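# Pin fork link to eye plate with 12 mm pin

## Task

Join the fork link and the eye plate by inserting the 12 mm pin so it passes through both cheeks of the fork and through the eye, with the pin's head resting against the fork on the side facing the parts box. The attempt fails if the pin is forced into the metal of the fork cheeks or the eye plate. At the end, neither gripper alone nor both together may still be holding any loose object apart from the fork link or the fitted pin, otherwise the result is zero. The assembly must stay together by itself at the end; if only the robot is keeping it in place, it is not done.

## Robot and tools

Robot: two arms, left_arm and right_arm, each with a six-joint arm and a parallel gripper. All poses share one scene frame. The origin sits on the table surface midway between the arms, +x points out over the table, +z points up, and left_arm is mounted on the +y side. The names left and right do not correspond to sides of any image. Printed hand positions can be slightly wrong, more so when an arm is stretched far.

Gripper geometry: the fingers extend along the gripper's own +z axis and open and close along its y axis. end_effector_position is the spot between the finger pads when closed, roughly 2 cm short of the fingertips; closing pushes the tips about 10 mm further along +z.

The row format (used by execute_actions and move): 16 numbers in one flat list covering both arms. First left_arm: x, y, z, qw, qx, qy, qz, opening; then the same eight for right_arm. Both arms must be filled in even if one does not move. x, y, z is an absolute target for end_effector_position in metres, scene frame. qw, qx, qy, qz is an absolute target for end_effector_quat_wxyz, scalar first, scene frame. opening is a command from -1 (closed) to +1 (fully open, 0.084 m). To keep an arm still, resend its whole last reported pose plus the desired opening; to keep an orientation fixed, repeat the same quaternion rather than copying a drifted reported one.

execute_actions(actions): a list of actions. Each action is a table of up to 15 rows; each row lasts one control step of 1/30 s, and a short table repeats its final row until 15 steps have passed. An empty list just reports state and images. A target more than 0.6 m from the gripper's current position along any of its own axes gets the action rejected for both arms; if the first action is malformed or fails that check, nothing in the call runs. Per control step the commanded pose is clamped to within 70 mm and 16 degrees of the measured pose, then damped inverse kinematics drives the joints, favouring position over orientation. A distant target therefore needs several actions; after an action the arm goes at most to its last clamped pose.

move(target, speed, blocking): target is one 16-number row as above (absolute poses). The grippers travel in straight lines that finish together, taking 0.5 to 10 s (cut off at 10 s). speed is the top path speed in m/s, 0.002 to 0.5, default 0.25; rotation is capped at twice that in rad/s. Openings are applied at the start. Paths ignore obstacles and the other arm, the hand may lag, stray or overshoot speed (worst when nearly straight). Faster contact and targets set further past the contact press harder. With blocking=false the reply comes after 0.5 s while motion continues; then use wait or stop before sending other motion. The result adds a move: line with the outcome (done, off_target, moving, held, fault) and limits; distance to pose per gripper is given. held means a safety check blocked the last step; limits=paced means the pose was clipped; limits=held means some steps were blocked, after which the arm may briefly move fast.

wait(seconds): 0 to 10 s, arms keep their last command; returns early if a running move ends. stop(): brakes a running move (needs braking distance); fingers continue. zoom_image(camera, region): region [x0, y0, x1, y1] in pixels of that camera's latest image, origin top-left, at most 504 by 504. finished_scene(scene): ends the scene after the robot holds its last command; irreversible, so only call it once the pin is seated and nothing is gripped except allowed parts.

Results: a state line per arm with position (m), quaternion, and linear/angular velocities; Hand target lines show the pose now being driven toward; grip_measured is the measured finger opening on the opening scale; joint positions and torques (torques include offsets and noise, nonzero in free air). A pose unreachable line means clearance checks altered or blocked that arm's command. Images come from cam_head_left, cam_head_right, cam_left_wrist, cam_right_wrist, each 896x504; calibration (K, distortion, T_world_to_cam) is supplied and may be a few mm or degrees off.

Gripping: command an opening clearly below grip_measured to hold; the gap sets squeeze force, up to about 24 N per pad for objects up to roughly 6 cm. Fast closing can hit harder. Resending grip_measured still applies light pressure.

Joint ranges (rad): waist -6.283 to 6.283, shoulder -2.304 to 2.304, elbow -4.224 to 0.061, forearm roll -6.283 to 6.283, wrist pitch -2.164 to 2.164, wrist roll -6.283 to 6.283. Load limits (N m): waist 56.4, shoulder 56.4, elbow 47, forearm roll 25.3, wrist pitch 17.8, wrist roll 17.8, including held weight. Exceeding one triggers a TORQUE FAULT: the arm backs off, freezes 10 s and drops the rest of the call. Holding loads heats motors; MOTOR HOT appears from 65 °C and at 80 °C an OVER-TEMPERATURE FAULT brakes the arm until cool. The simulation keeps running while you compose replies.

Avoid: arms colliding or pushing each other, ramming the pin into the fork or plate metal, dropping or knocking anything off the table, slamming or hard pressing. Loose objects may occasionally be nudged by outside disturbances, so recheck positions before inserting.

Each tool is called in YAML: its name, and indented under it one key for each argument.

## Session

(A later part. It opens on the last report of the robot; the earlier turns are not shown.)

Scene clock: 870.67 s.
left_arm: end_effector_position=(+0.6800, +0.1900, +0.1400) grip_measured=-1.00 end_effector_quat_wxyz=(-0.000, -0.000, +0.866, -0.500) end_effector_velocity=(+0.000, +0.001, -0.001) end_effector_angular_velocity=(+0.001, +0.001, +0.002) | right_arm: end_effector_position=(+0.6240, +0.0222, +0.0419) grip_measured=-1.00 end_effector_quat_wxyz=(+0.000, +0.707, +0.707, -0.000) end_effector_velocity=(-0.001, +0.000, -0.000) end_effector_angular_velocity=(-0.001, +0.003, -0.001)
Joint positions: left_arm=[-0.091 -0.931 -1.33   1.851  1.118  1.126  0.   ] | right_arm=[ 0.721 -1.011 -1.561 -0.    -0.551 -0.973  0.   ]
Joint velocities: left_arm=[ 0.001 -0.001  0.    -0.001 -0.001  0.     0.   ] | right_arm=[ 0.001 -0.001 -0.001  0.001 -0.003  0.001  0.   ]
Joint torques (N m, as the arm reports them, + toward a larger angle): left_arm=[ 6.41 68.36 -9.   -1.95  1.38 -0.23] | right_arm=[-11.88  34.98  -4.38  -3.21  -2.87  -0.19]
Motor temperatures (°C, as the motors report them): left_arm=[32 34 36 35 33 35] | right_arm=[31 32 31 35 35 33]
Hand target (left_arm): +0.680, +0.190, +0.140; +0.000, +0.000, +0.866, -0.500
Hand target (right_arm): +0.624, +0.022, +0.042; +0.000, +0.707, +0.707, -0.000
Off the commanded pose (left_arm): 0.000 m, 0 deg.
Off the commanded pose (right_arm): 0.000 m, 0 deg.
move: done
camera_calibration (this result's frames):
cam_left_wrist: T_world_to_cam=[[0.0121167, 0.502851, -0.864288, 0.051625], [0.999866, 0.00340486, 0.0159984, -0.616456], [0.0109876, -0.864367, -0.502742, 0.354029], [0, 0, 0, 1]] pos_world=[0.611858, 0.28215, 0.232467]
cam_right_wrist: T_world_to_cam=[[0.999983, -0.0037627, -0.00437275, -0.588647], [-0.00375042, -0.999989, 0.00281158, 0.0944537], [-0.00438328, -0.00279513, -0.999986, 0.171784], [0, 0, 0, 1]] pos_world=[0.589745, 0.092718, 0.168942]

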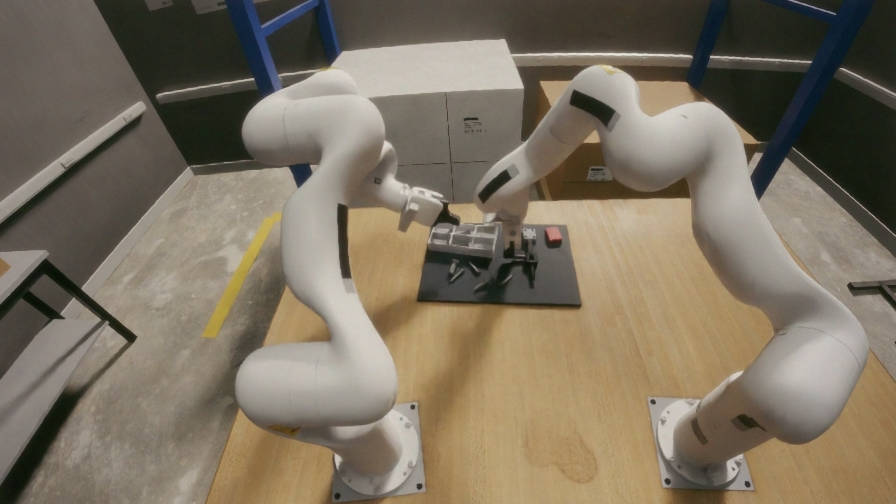

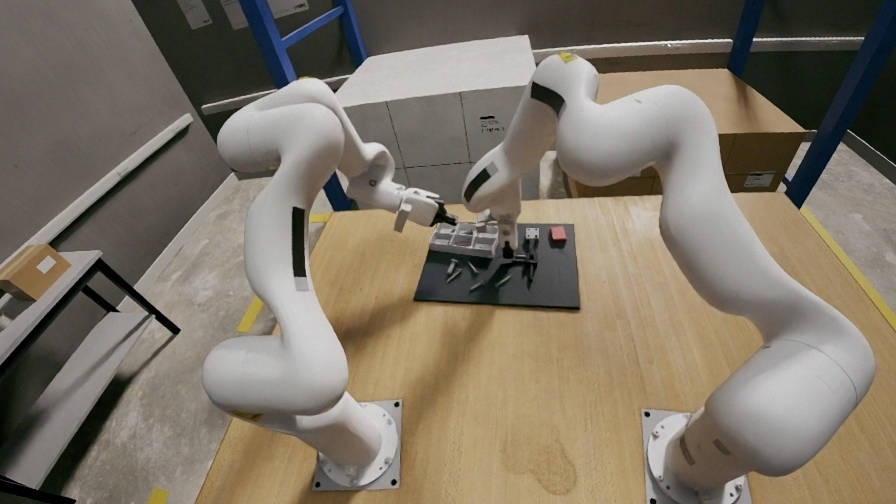

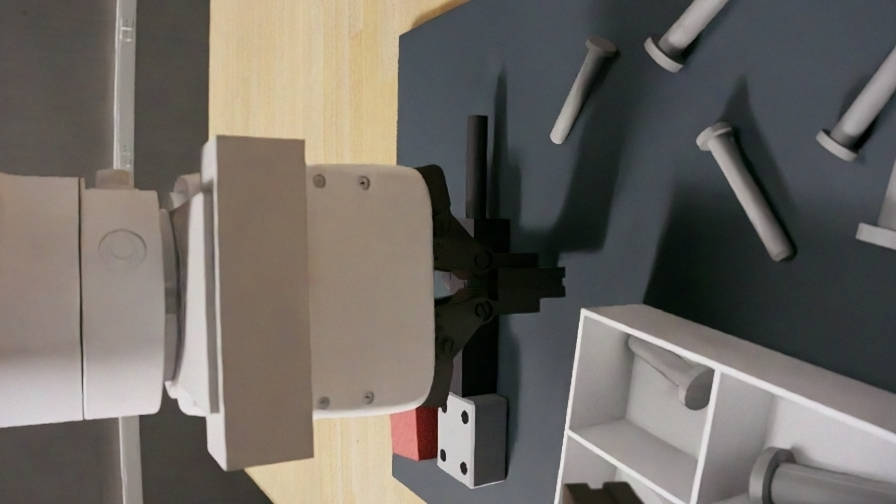

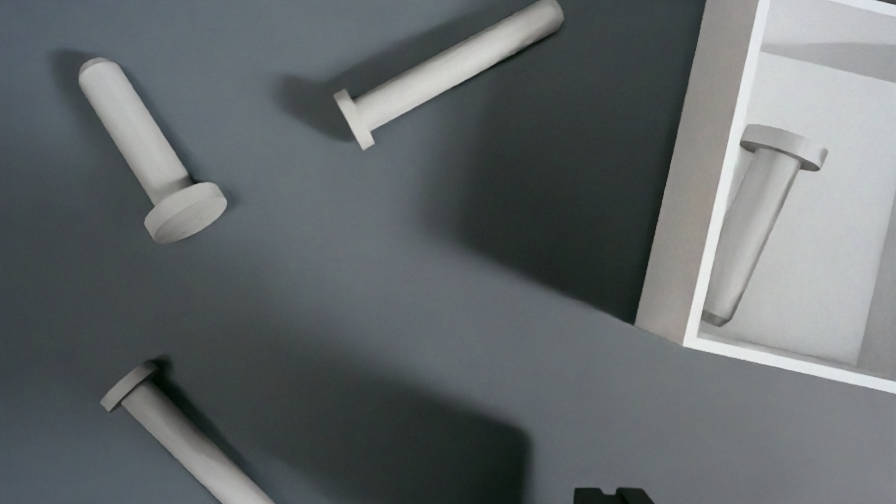

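move:
  target: [0.68,0.19,0.14,0,0,0.866,-0.5,-1, 0.624,0.04,0.13,0,0.707,0.707,0,-1]
  speed: 0.05

move:
  target: [0.68,0.19,0.14,0,0,0.866,-0.5,-1, 0.69,-0.17,0.1,0,0,0.793,0.609,-1]
  speed: 0.15

move:
  target: [0.68,0.19,0.14,0,0,0.866,-0.5,-1, 0.69,-0.17,0.05,0,0,0.793,0.609,-1]
  speed: 0.05

Scene clock: 875.60 s.
left_arm: end_effector_position=(+0.6800, +0.1900, +0.1400) grip_measured=-1.00 end_effector_quat_wxyz=(-0.000, +0.000, +0.866, -0.500) end_effector_velocity=(-0.000, -0.001, +0.000) end_effector_angular_velocity=(-0.001, -0.000, -0.001) | right_arm: end_effector_position=(+0.6242, +0.0401, +0.1296) grip_measured=-1.00 end_effector_quat_wxyz=(-0.000, +0.707, +0.707, -0.000) end_effector_velocity=(-0.001, +0.001, +0.002) end_effector_angular_velocity=(+0.000, +0.000, +0.001)
Joint positions: left_arm=[-0.091 -0.931 -1.33   1.851  1.118  1.126  0.   ] | right_arm=[ 0.742 -0.897 -1.587  0.    -0.69  -0.952  0.   ]
Joint velocities: left_arm=[-0.001  0.    -0.    -0.001  0.001  0.     0.   ] | right_arm=[ 0.002  0.002 -0.001  0.001 -0.003  0.     0.   ]
Joint torques (N m, as the arm reports them, + toward a larger angle): left_arm=[ 6.67 68.72 -9.21 -1.77  1.45 -0.33] | right_arm=[  0.55  46.16 -14.26  -0.77   0.42  -0.34]
Motor temperatures (°C, as the motors report them): left_arm=[32 34 36 35 33 35] | right_arm=[31 32 31 35 35 33]
Hand target (left_arm): +0.680, +0.190, +0.140; -0.000, +0.000, +0.866, -0.500
Hand target (right_arm): +0.624, +0.040, +0.130; -0.000, +0.707, +0.707, +0.000
Off the commanded pose (left_arm): 0.000 m, 0 deg.
Off the commanded pose (right_arm): 0.000 m, 0 deg.
move: done
camera_calibration (this result's frames):
cam_left_wrist: T_world_to_cam=[[0.0121169, 0.502851, -0.864288, 0.0516251], [0.999866, 0.00340467, 0.0159985, -0.616456], [0.0109875, -0.864367, -0.502742, 0.354029], [0, 0, 0, 1]] pos_world=[0.611859, 0.28215, 0.232467]
cam_right_wrist: T_world_to_cam=[[0.999984, -0.00358596, -0.00444393, -0.588413], [-0.00357443, -0.99999, 0.00259959, 0.112052], [-0.00445321, -0.00258366, -0.999987, 0.25961], [0, 0, 0, 1]] pos_world=[0.58996, 0.110611, 0.2567]

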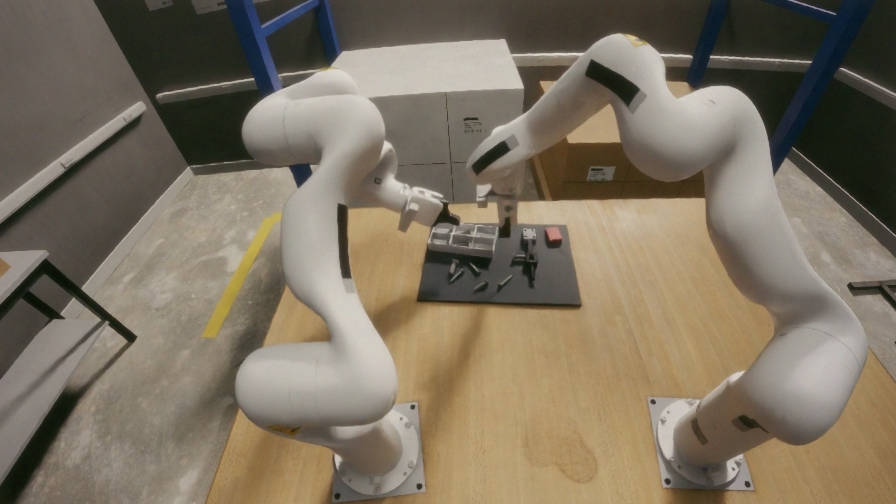

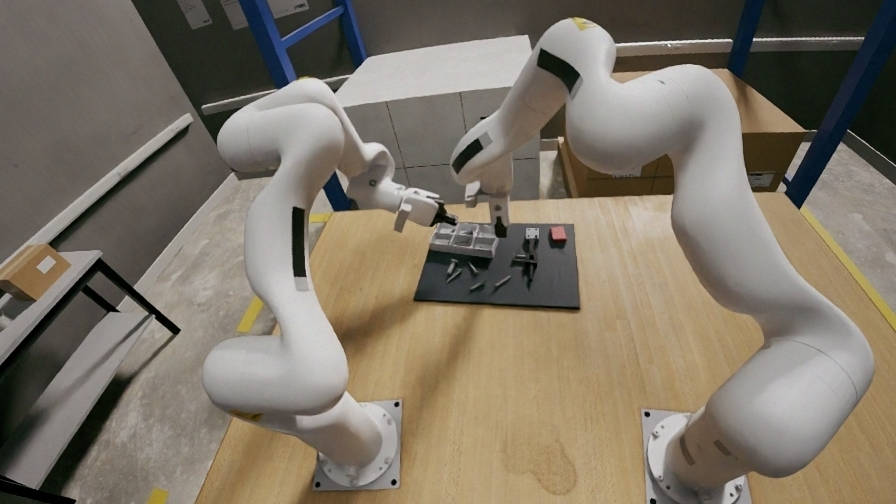

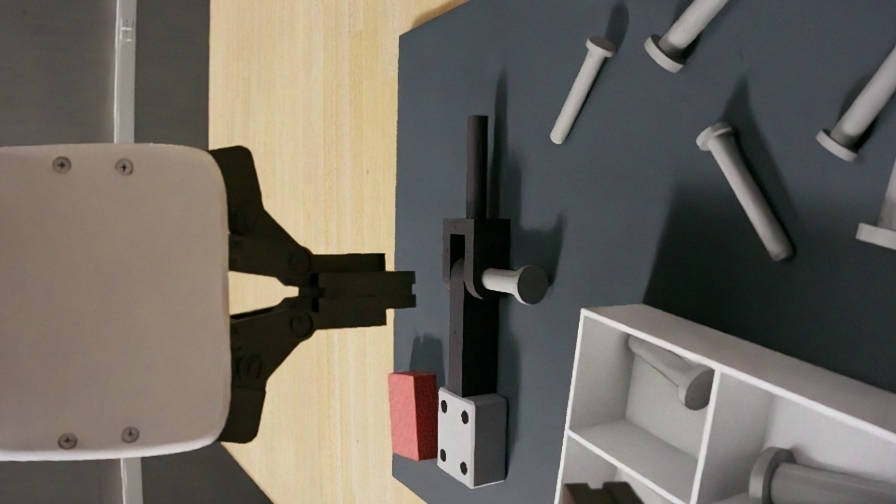

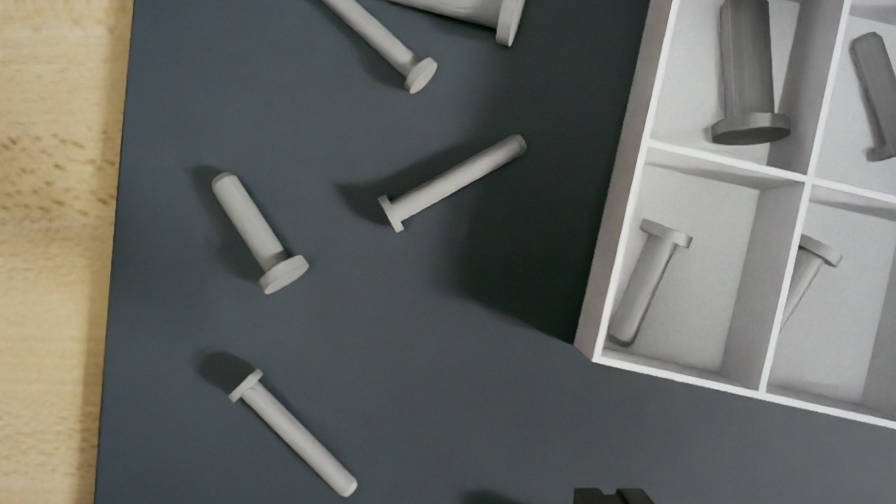

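Scene clock: 882.53 s.
left_arm: end_effector_position=(+0.6800, +0.1900, +0.1400) grip_measured=-1.00 end_effector_quat_wxyz=(-0.000, -0.000, +0.866, -0.500) end_effector_velocity=(+0.000, -0.001, +0.000) end_effector_angular_velocity=(-0.002, -0.000, +0.000) | right_arm: end_effector_position=(+0.6898, -0.1696, +0.1001) grip_measured=-1.00 end_effector_quat_wxyz=(-0.002, +0.001, +0.793, +0.609) end_effector_velocity=(+0.001, +0.001, +0.000) end_effector_angular_velocity=(+0.004, -0.006, +0.007)
Joint positions: left_arm=[-0.091 -0.931 -1.33   1.851  1.118  1.126  0.   ] | right_arm=[ 0.053 -1.153 -1.466  1.42  -1.344 -4.386  0.   ]
Joint velocities: left_arm=[-0.001  0.     0.    -0.001  0.001  0.     0.   ] | right_arm=[ 0.001 -0.005 -0.009 -0.004 -0.006 -0.003  0.   ]
Joint torques (N m, as the arm reports them, + toward a larger angle): left_arm=[ 6.53 69.49 -9.19 -2.04  1.34 -0.29] | right_arm=[  0.38  46.1  -10.58  -0.91  -0.81  -0.16]
Motor temperatures (°C, as the motors report them): left_arm=[32 34 36 35 33 35] | right_arm=[31 32 31 35 35 33]
Hand target (left_arm): +0.680, +0.190, +0.140; -0.000, -0.000, +0.866, -0.500
Hand target (right_arm): +0.690, -0.170, +0.100; -0.002, +0.001, +0.793, +0.609
Off the commanded pose (left_arm): 0.000 m, 0 deg.
Off the commanded pose (right_arm): 0.000 m, 0 deg.
move: done
camera_calibration (this result's frames):
cam_left_wrist: T_world_to_cam=[[0.0121167, 0.50285, -0.864288, 0.0516251], [0.999866, 0.00340493, 0.0159985, -0.616456], [0.0109877, -0.864367, -0.502742, 0.354029], [0, 0, 0, 1]] pos_world=[0.611859, 0.28215, 0.232467]
cam_right_wrist: T_world_to_cam=[[0.00802169, 0.26328, 0.964686, -0.0223603], [0.999967, -0.00323154, -0.00743312, -0.619569], [0.00116043, 0.964714, -0.263298, 0.316246], [0, 0, 0, 1]] pos_world=[0.619361, -0.301202, 0.100232]

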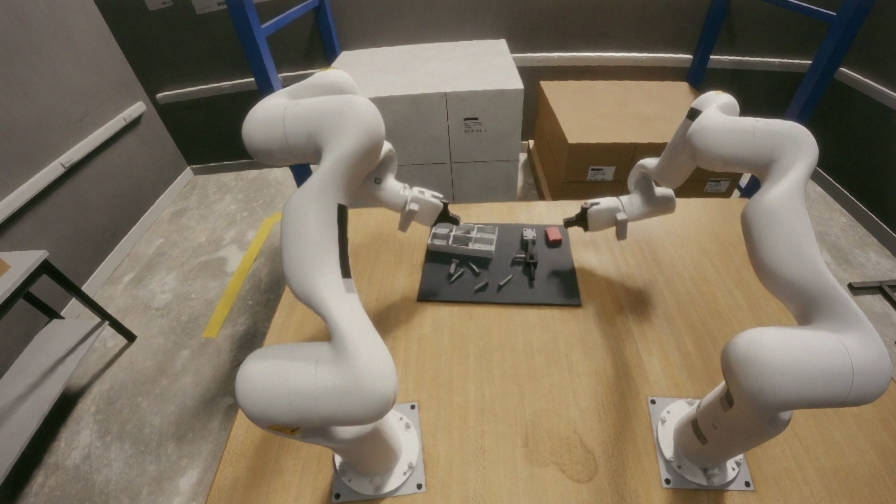

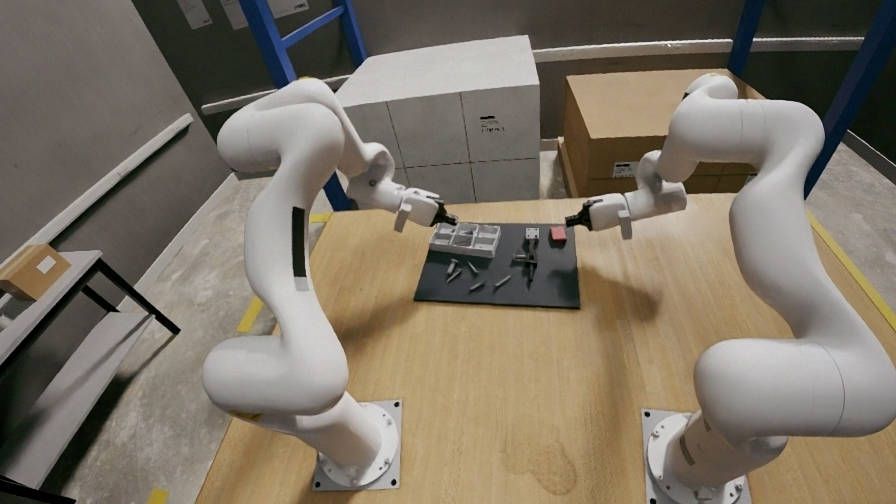

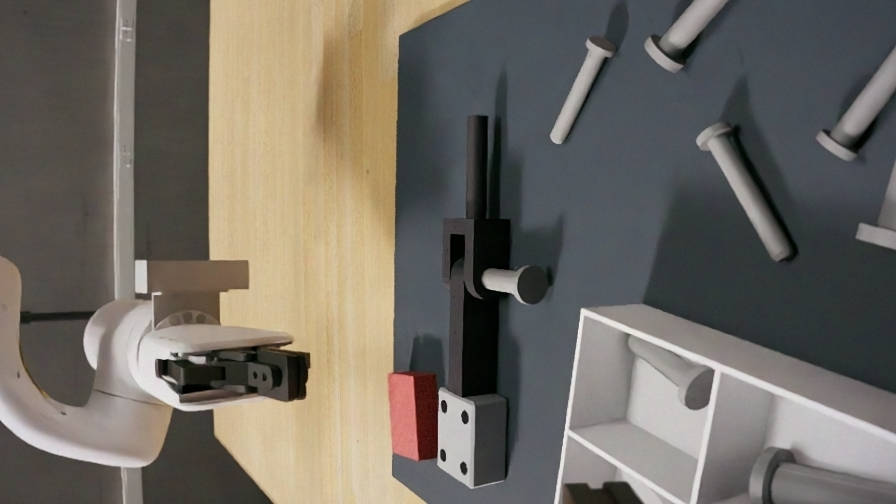

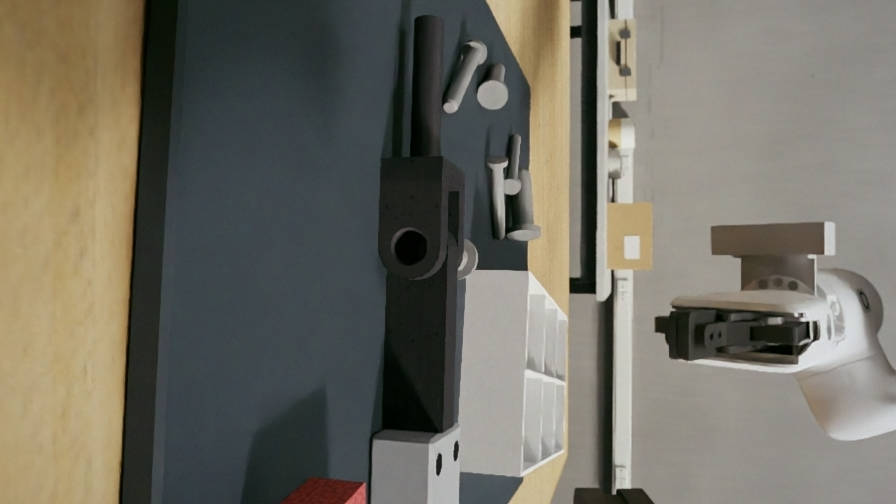

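Scene clock: 883.90 s.
left_arm: end_effector_position=(+0.6800, +0.1900, +0.1400) grip_measured=-1.00 end_effector_quat_wxyz=(+0.000, -0.000, +0.866, -0.500) end_effector_velocity=(+0.001, +0.000, +0.001) end_effector_angular_velocity=(+0.001, -0.002, +0.001) | right_arm: end_effector_position=(+0.6898, -0.1700, +0.0503) grip_measured=-1.00 end_effector_quat_wxyz=(+0.000, -0.000, +0.793, +0.609) end_effector_velocity=(+0.000, +0.000, -0.002) end_effector_angular_velocity=(+0.000, -0.001, +0.001)
Joint positions: left_arm=[-0.091 -0.931 -1.33   1.851  1.118  1.126  0.   ] | right_arm=[ 0.052 -1.26  -1.532  1.431 -1.339 -4.433  0.   ]
Joint velocities: left_arm=[ 0.001  0.002 -0.     0.    -0.001 -0.     0.   ] | right_arm=[ 0.    -0.005 -0.005  0.    -0.    -0.002  0.   ]
Joint torques (N m, as the arm reports them, + toward a larger angle): left_arm=[ 6.62 69.07 -8.94 -1.85  1.29 -0.25] | right_arm=[ -0.46  45.42 -10.77  -0.92  -0.69  -0.22]
Motor temperatures (°C, as the motors report them): left_arm=[32 34 36 35 33 35] | right_arm=[31 32 31 35 35 33]
Hand target (left_arm): +0.680, +0.190, +0.140; -0.000, -0.000, +0.866, -0.500
Hand target (right_arm): +0.690, -0.170, +0.050; -0.000, -0.000, +0.793, +0.609
Off the commanded pose (left_arm): 0.000 m, 0 deg.
Off the commanded pose (right_arm): 0.000 m, 0 deg.
move: done
camera_calibration (this result's frames):
cam_left_wrist: T_world_to_cam=[[0.0121168, 0.502851, -0.864288, 0.051625], [0.999866, 0.00340492, 0.0159986, -0.616457], [0.0109877, -0.864367, -0.502742, 0.354029], [0, 0, 0, 1]] pos_world=[0.611859, 0.28215, 0.232467]
cam_right_wrist: T_world_to_cam=[[0.0035553, 0.262187, 0.96501, 0.028706], [0.99999, -0.00337071, -0.00276837, -0.620261], [0.00252694, 0.965011, -0.262197, 0.302577], [0, 0, 0, 1]] pos_world=[0.619388, -0.301607, 0.0499161]

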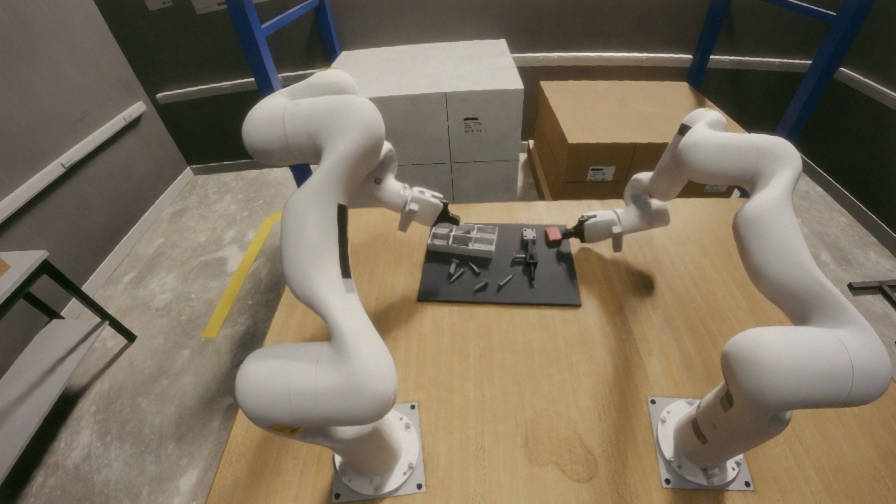

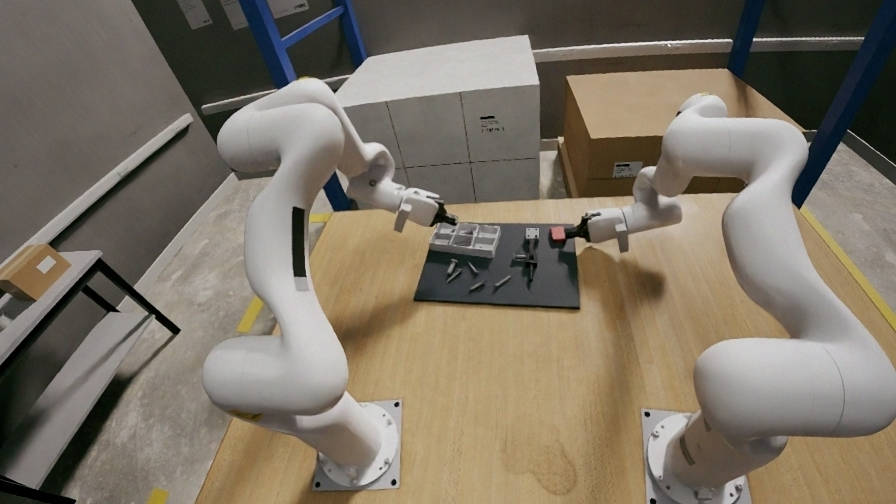

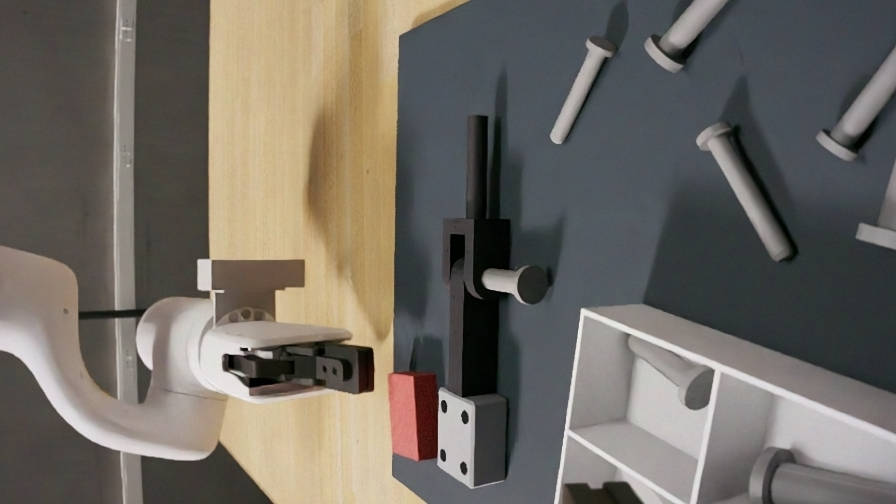

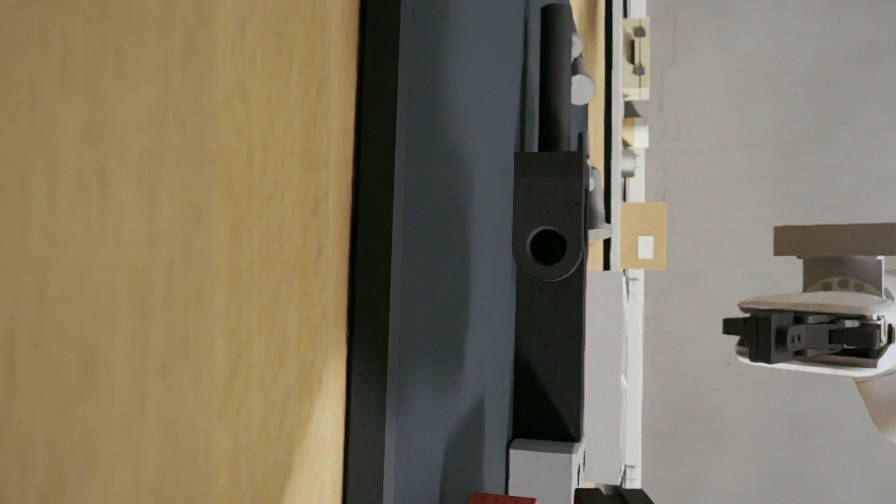

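zoom_image:
  camera: "cam_right_wrist"
  region: [490,190,630,300]

Region (490, 190, 630, 300) of cam_right_wrist's 896x504 image, scaled by 3.600, with more detail than that image has; it fills the top 396 rows of this view, and the rest is white.

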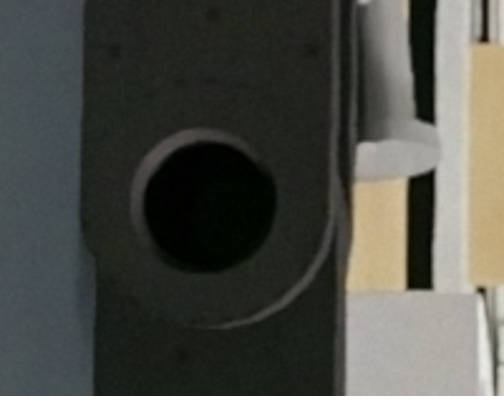

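move:
  target: [0.545,0.1,0.14,0,0.042,0.999,0,0.3, 0.69,-0.17,0.14,0,0,0.793,0.609,-1]
  speed: 0.15

move:
  target: [0.545,-0.035,0.12,0,0.042,0.999,0,0.3, 0.69,-0.2,0.14,0,0,0.793,0.609,-1]
  speed: 0.1

Scene clock: 891.77 s.
left_arm: end_effector_position=(+0.5447, +0.0998, +0.1397) grip_measured=+0.29 end_effector_quat_wxyz=(+0.001, +0.041, +0.999, -0.001) end_effector_velocity=(-0.000, +0.000, -0.000) end_effector_angular_velocity=(+0.013, -0.000, +0.003) | right_arm: end_effector_position=(+0.6903, -0.1700, +0.1399) grip_measured=-1.00 end_effector_quat_wxyz=(+0.000, +0.000, +0.793, +0.609) end_effector_velocity=(-0.000, +0.000, -0.000) end_effector_angular_velocity=(-0.000, -0.000, +0.000)
Joint positions: left_arm=[-0.655 -0.578 -1.065  3.139  0.484 -0.41   0.056] | right_arm=[ 0.052 -1.072 -1.426  1.412 -1.351 -4.35   0.   ]
Joint velocities: left_arm=[-0.005 -0.002 -0.003  0.025  0.006 -0.031  0.   ] | right_arm=[ 0. -0. -0. -0. -0. -0.  0.]
Joint torques (N m, as the arm reports them, + toward a larger angle): left_arm=[ 6.6  57.   -9.55 -1.55  0.31 -0.26] | right_arm=[ -4.24  45.39 -10.52  -0.59  -0.75  -0.07]
Motor temperatures (°C, as the motors report them): left_arm=[32 34 36 35 33 35] | right_arm=[31 32 31 35 35 33]
Hand target (left_arm): +0.545, +0.100, +0.140; +0.001, +0.042, +0.999, -0.000
Hand target (right_arm): +0.690, -0.170, +0.140; +0.000, +0.000, +0.793, +0.609
Off the commanded pose (left_arm): 0.001 m, 0 deg.
Off the commanded pose (right_arm): 0.000 m, 0 deg.
move: done
camera_calibration (this result's frames):
cam_left_wrist: T_world_to_cam=[[0.0949142, 0.995485, 0.00132938, -0.116817], [0.995404, -0.0949234, 0.0126319, -0.468126], [0.012701, 0.000124332, -0.999919, 0.259607], [0, 0, 0, 1]] pos_world=[0.473765, 0.0718211, 0.265655]
cam_right_wrist: T_world_to_cam=[[0.00374778, 0.261923, 0.965081, -0.0580023], [0.999989, -0.00359262, -0.0029083, -0.620531], [0.00270542, 0.965082, -0.261934, 0.325952], [0, 0, 0, 1]] pos_world=[0.61986, -0.301608, 0.13955]

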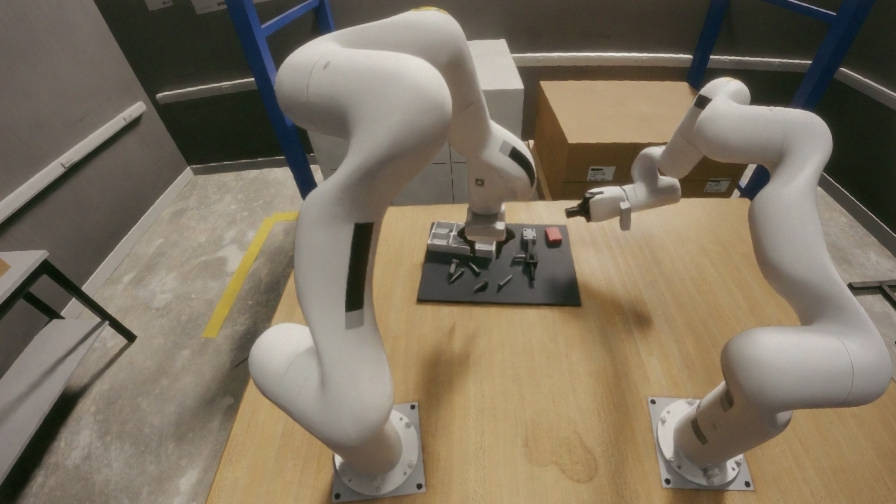

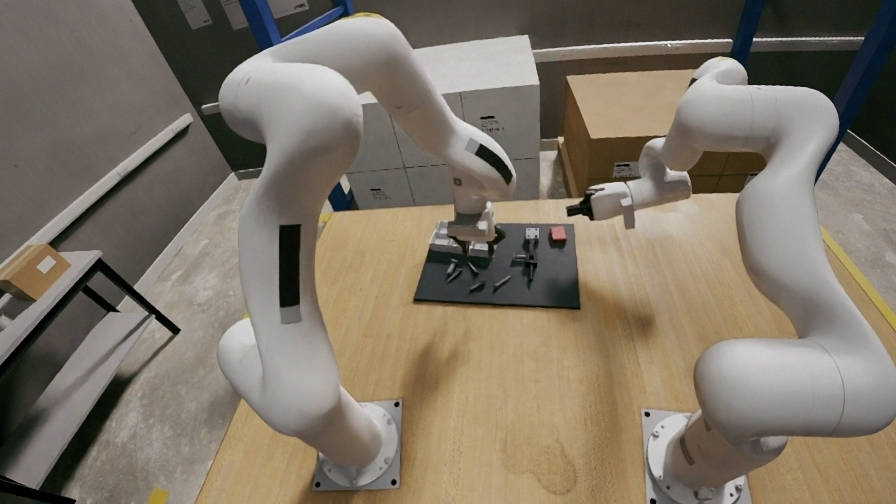

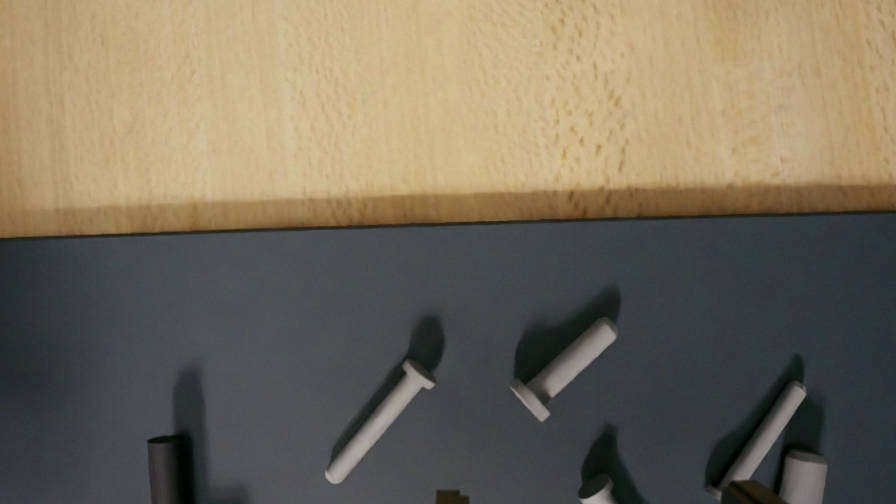

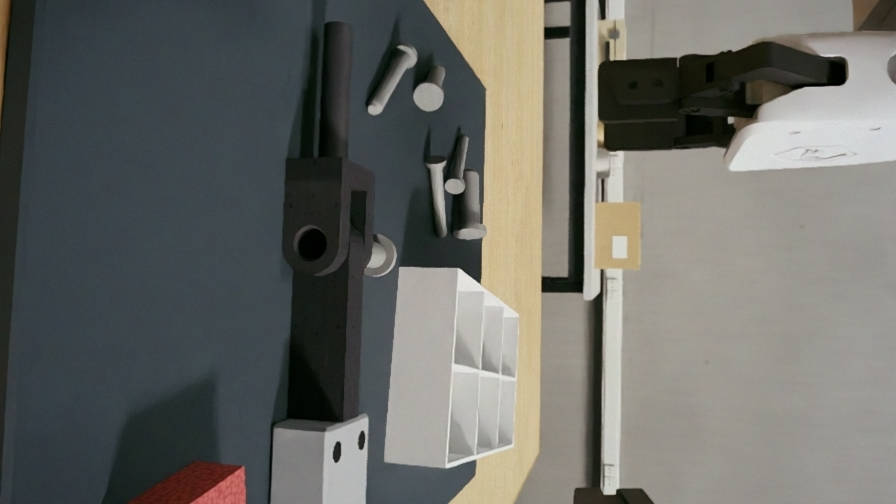

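Scene clock: 893.60 s.
left_arm: end_effector_position=(+0.5454, -0.0348, +0.1202) grip_measured=+0.29 end_effector_quat_wxyz=(-0.000, +0.042, +0.999, -0.000) end_effector_velocity=(+0.000, -0.002, -0.001) end_effector_angular_velocity=(+0.000, +0.000, +0.000) | right_arm: end_effector_position=(+0.6900, -0.1999, +0.1400) grip_measured=-1.00 end_effector_quat_wxyz=(+0.000, -0.000, +0.793, +0.609) end_effector_velocity=(+0.001, -0.001, +0.000) end_effector_angular_velocity=(+0.000, +0.001, -0.002)
Joint positions: left_arm=[-0.846 -0.76  -1.318  3.141  0.558 -0.602  0.056] | right_arm=[ 0.005 -1.076 -1.435  1.368 -1.368 -4.348  0.   ]
Joint velocities: left_arm=[-0.002 -0.004 -0.005  0.     0.001 -0.003 -0.   ] | right_arm=[-0.001 -0.    -0.001  0.001 -0.     0.001  0.   ]
Joint torques (N m, as the arm reports them, + toward a larger angle): left_arm=[  6.25  65.2  -10.    -1.38   0.39  -0.23] | right_arm=[  0.26  43.87 -11.33  -0.47  -0.77  -0.45]
Motor temperatures (°C, as the motors report them): left_arm=[32 34 36 35 33 35] | right_arm=[31 32 31 35 35 33]
Hand target (left_arm): +0.545, -0.035, +0.120; -0.000, +0.042, +0.999, -0.000
Hand target (right_arm): +0.690, -0.200, +0.140; +0.000, -0.000, +0.793, +0.609
Off the commanded pose (left_arm): 0.001 m, 0 deg.
Off the commanded pose (right_arm): 0.000 m, 0 deg.
move: done
camera_calibration (this result's frames):
cam_left_wrist: T_world_to_cam=[[0.0959893, 0.995377, 0.00312086, 0.0162866], [0.995323, -0.0960174, 0.0106385, -0.481161], [0.010889, 0.00208507, -0.999939, 0.241235], [0, 0, 0, 1]] pos_world=[0.474721, -0.0629142, 0.246288]
cam_right_wrist: T_world_to_cam=[[0.00364809, 0.261865, 0.965098, -0.0502305], [0.99999, -0.00341818, -0.00285251, -0.620258], [0.00255191, 0.965099, -0.261874, 0.354909], [0, 0, 0, 1]] pos_world=[0.619529, -0.331488, 0.13965]

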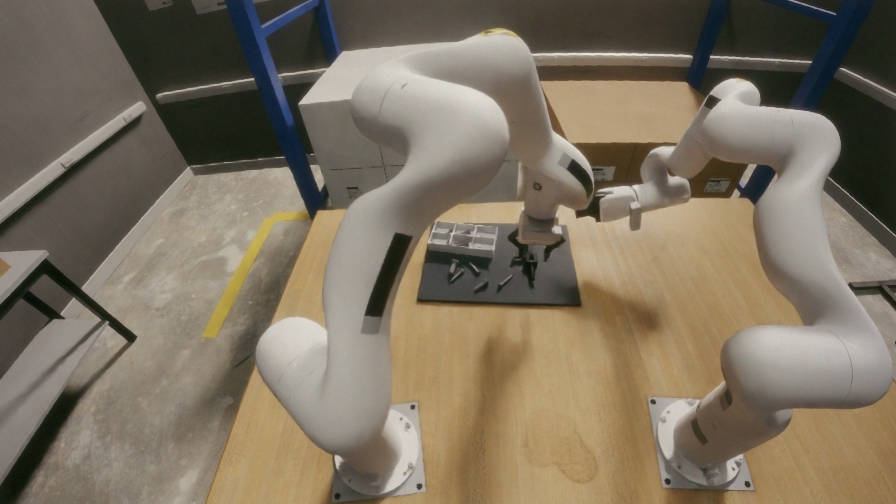

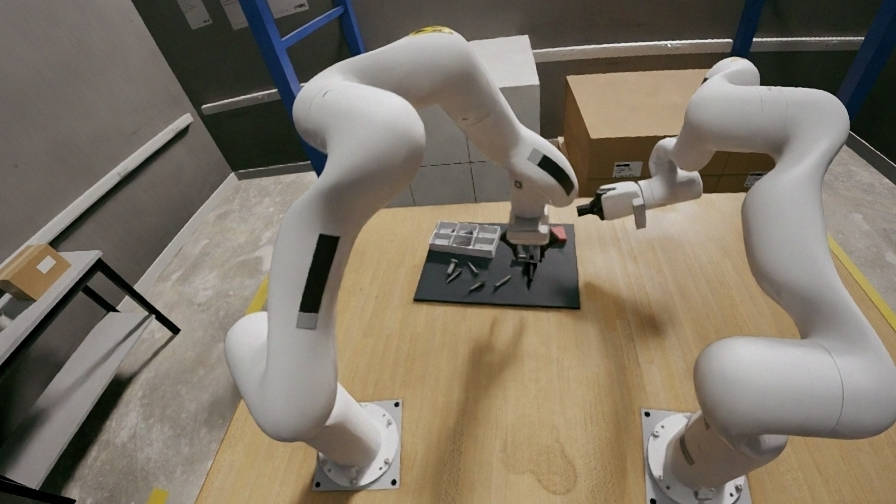

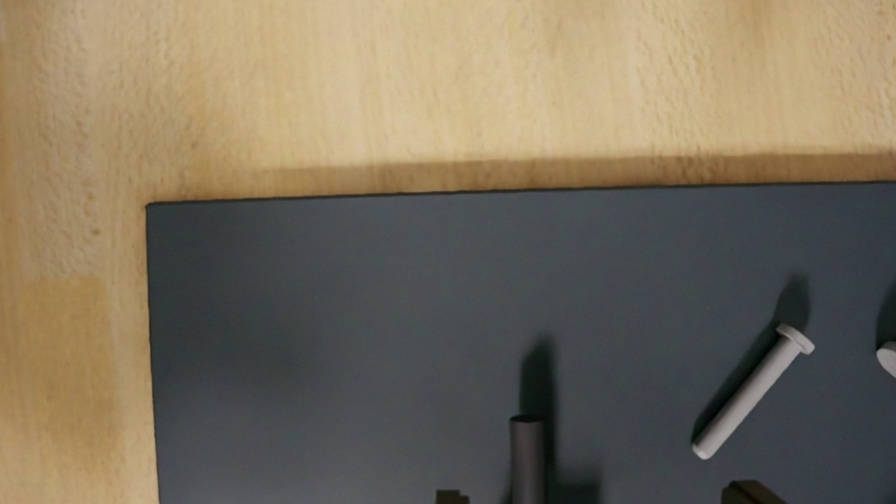

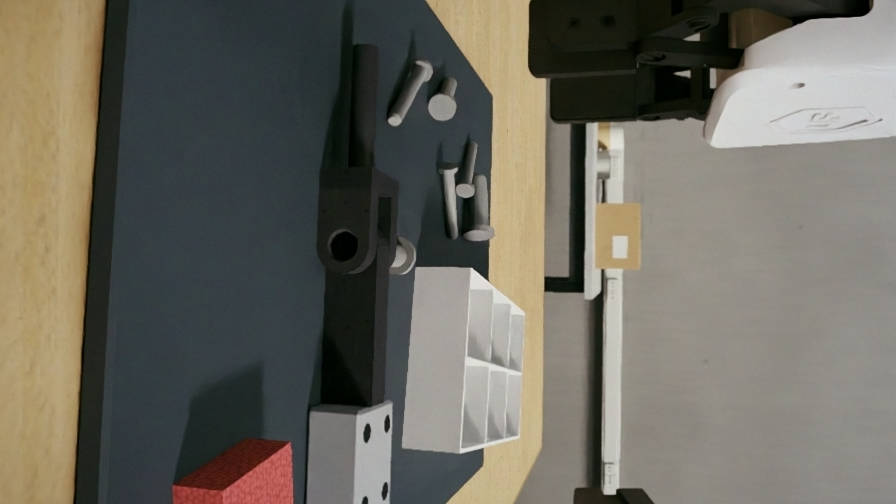

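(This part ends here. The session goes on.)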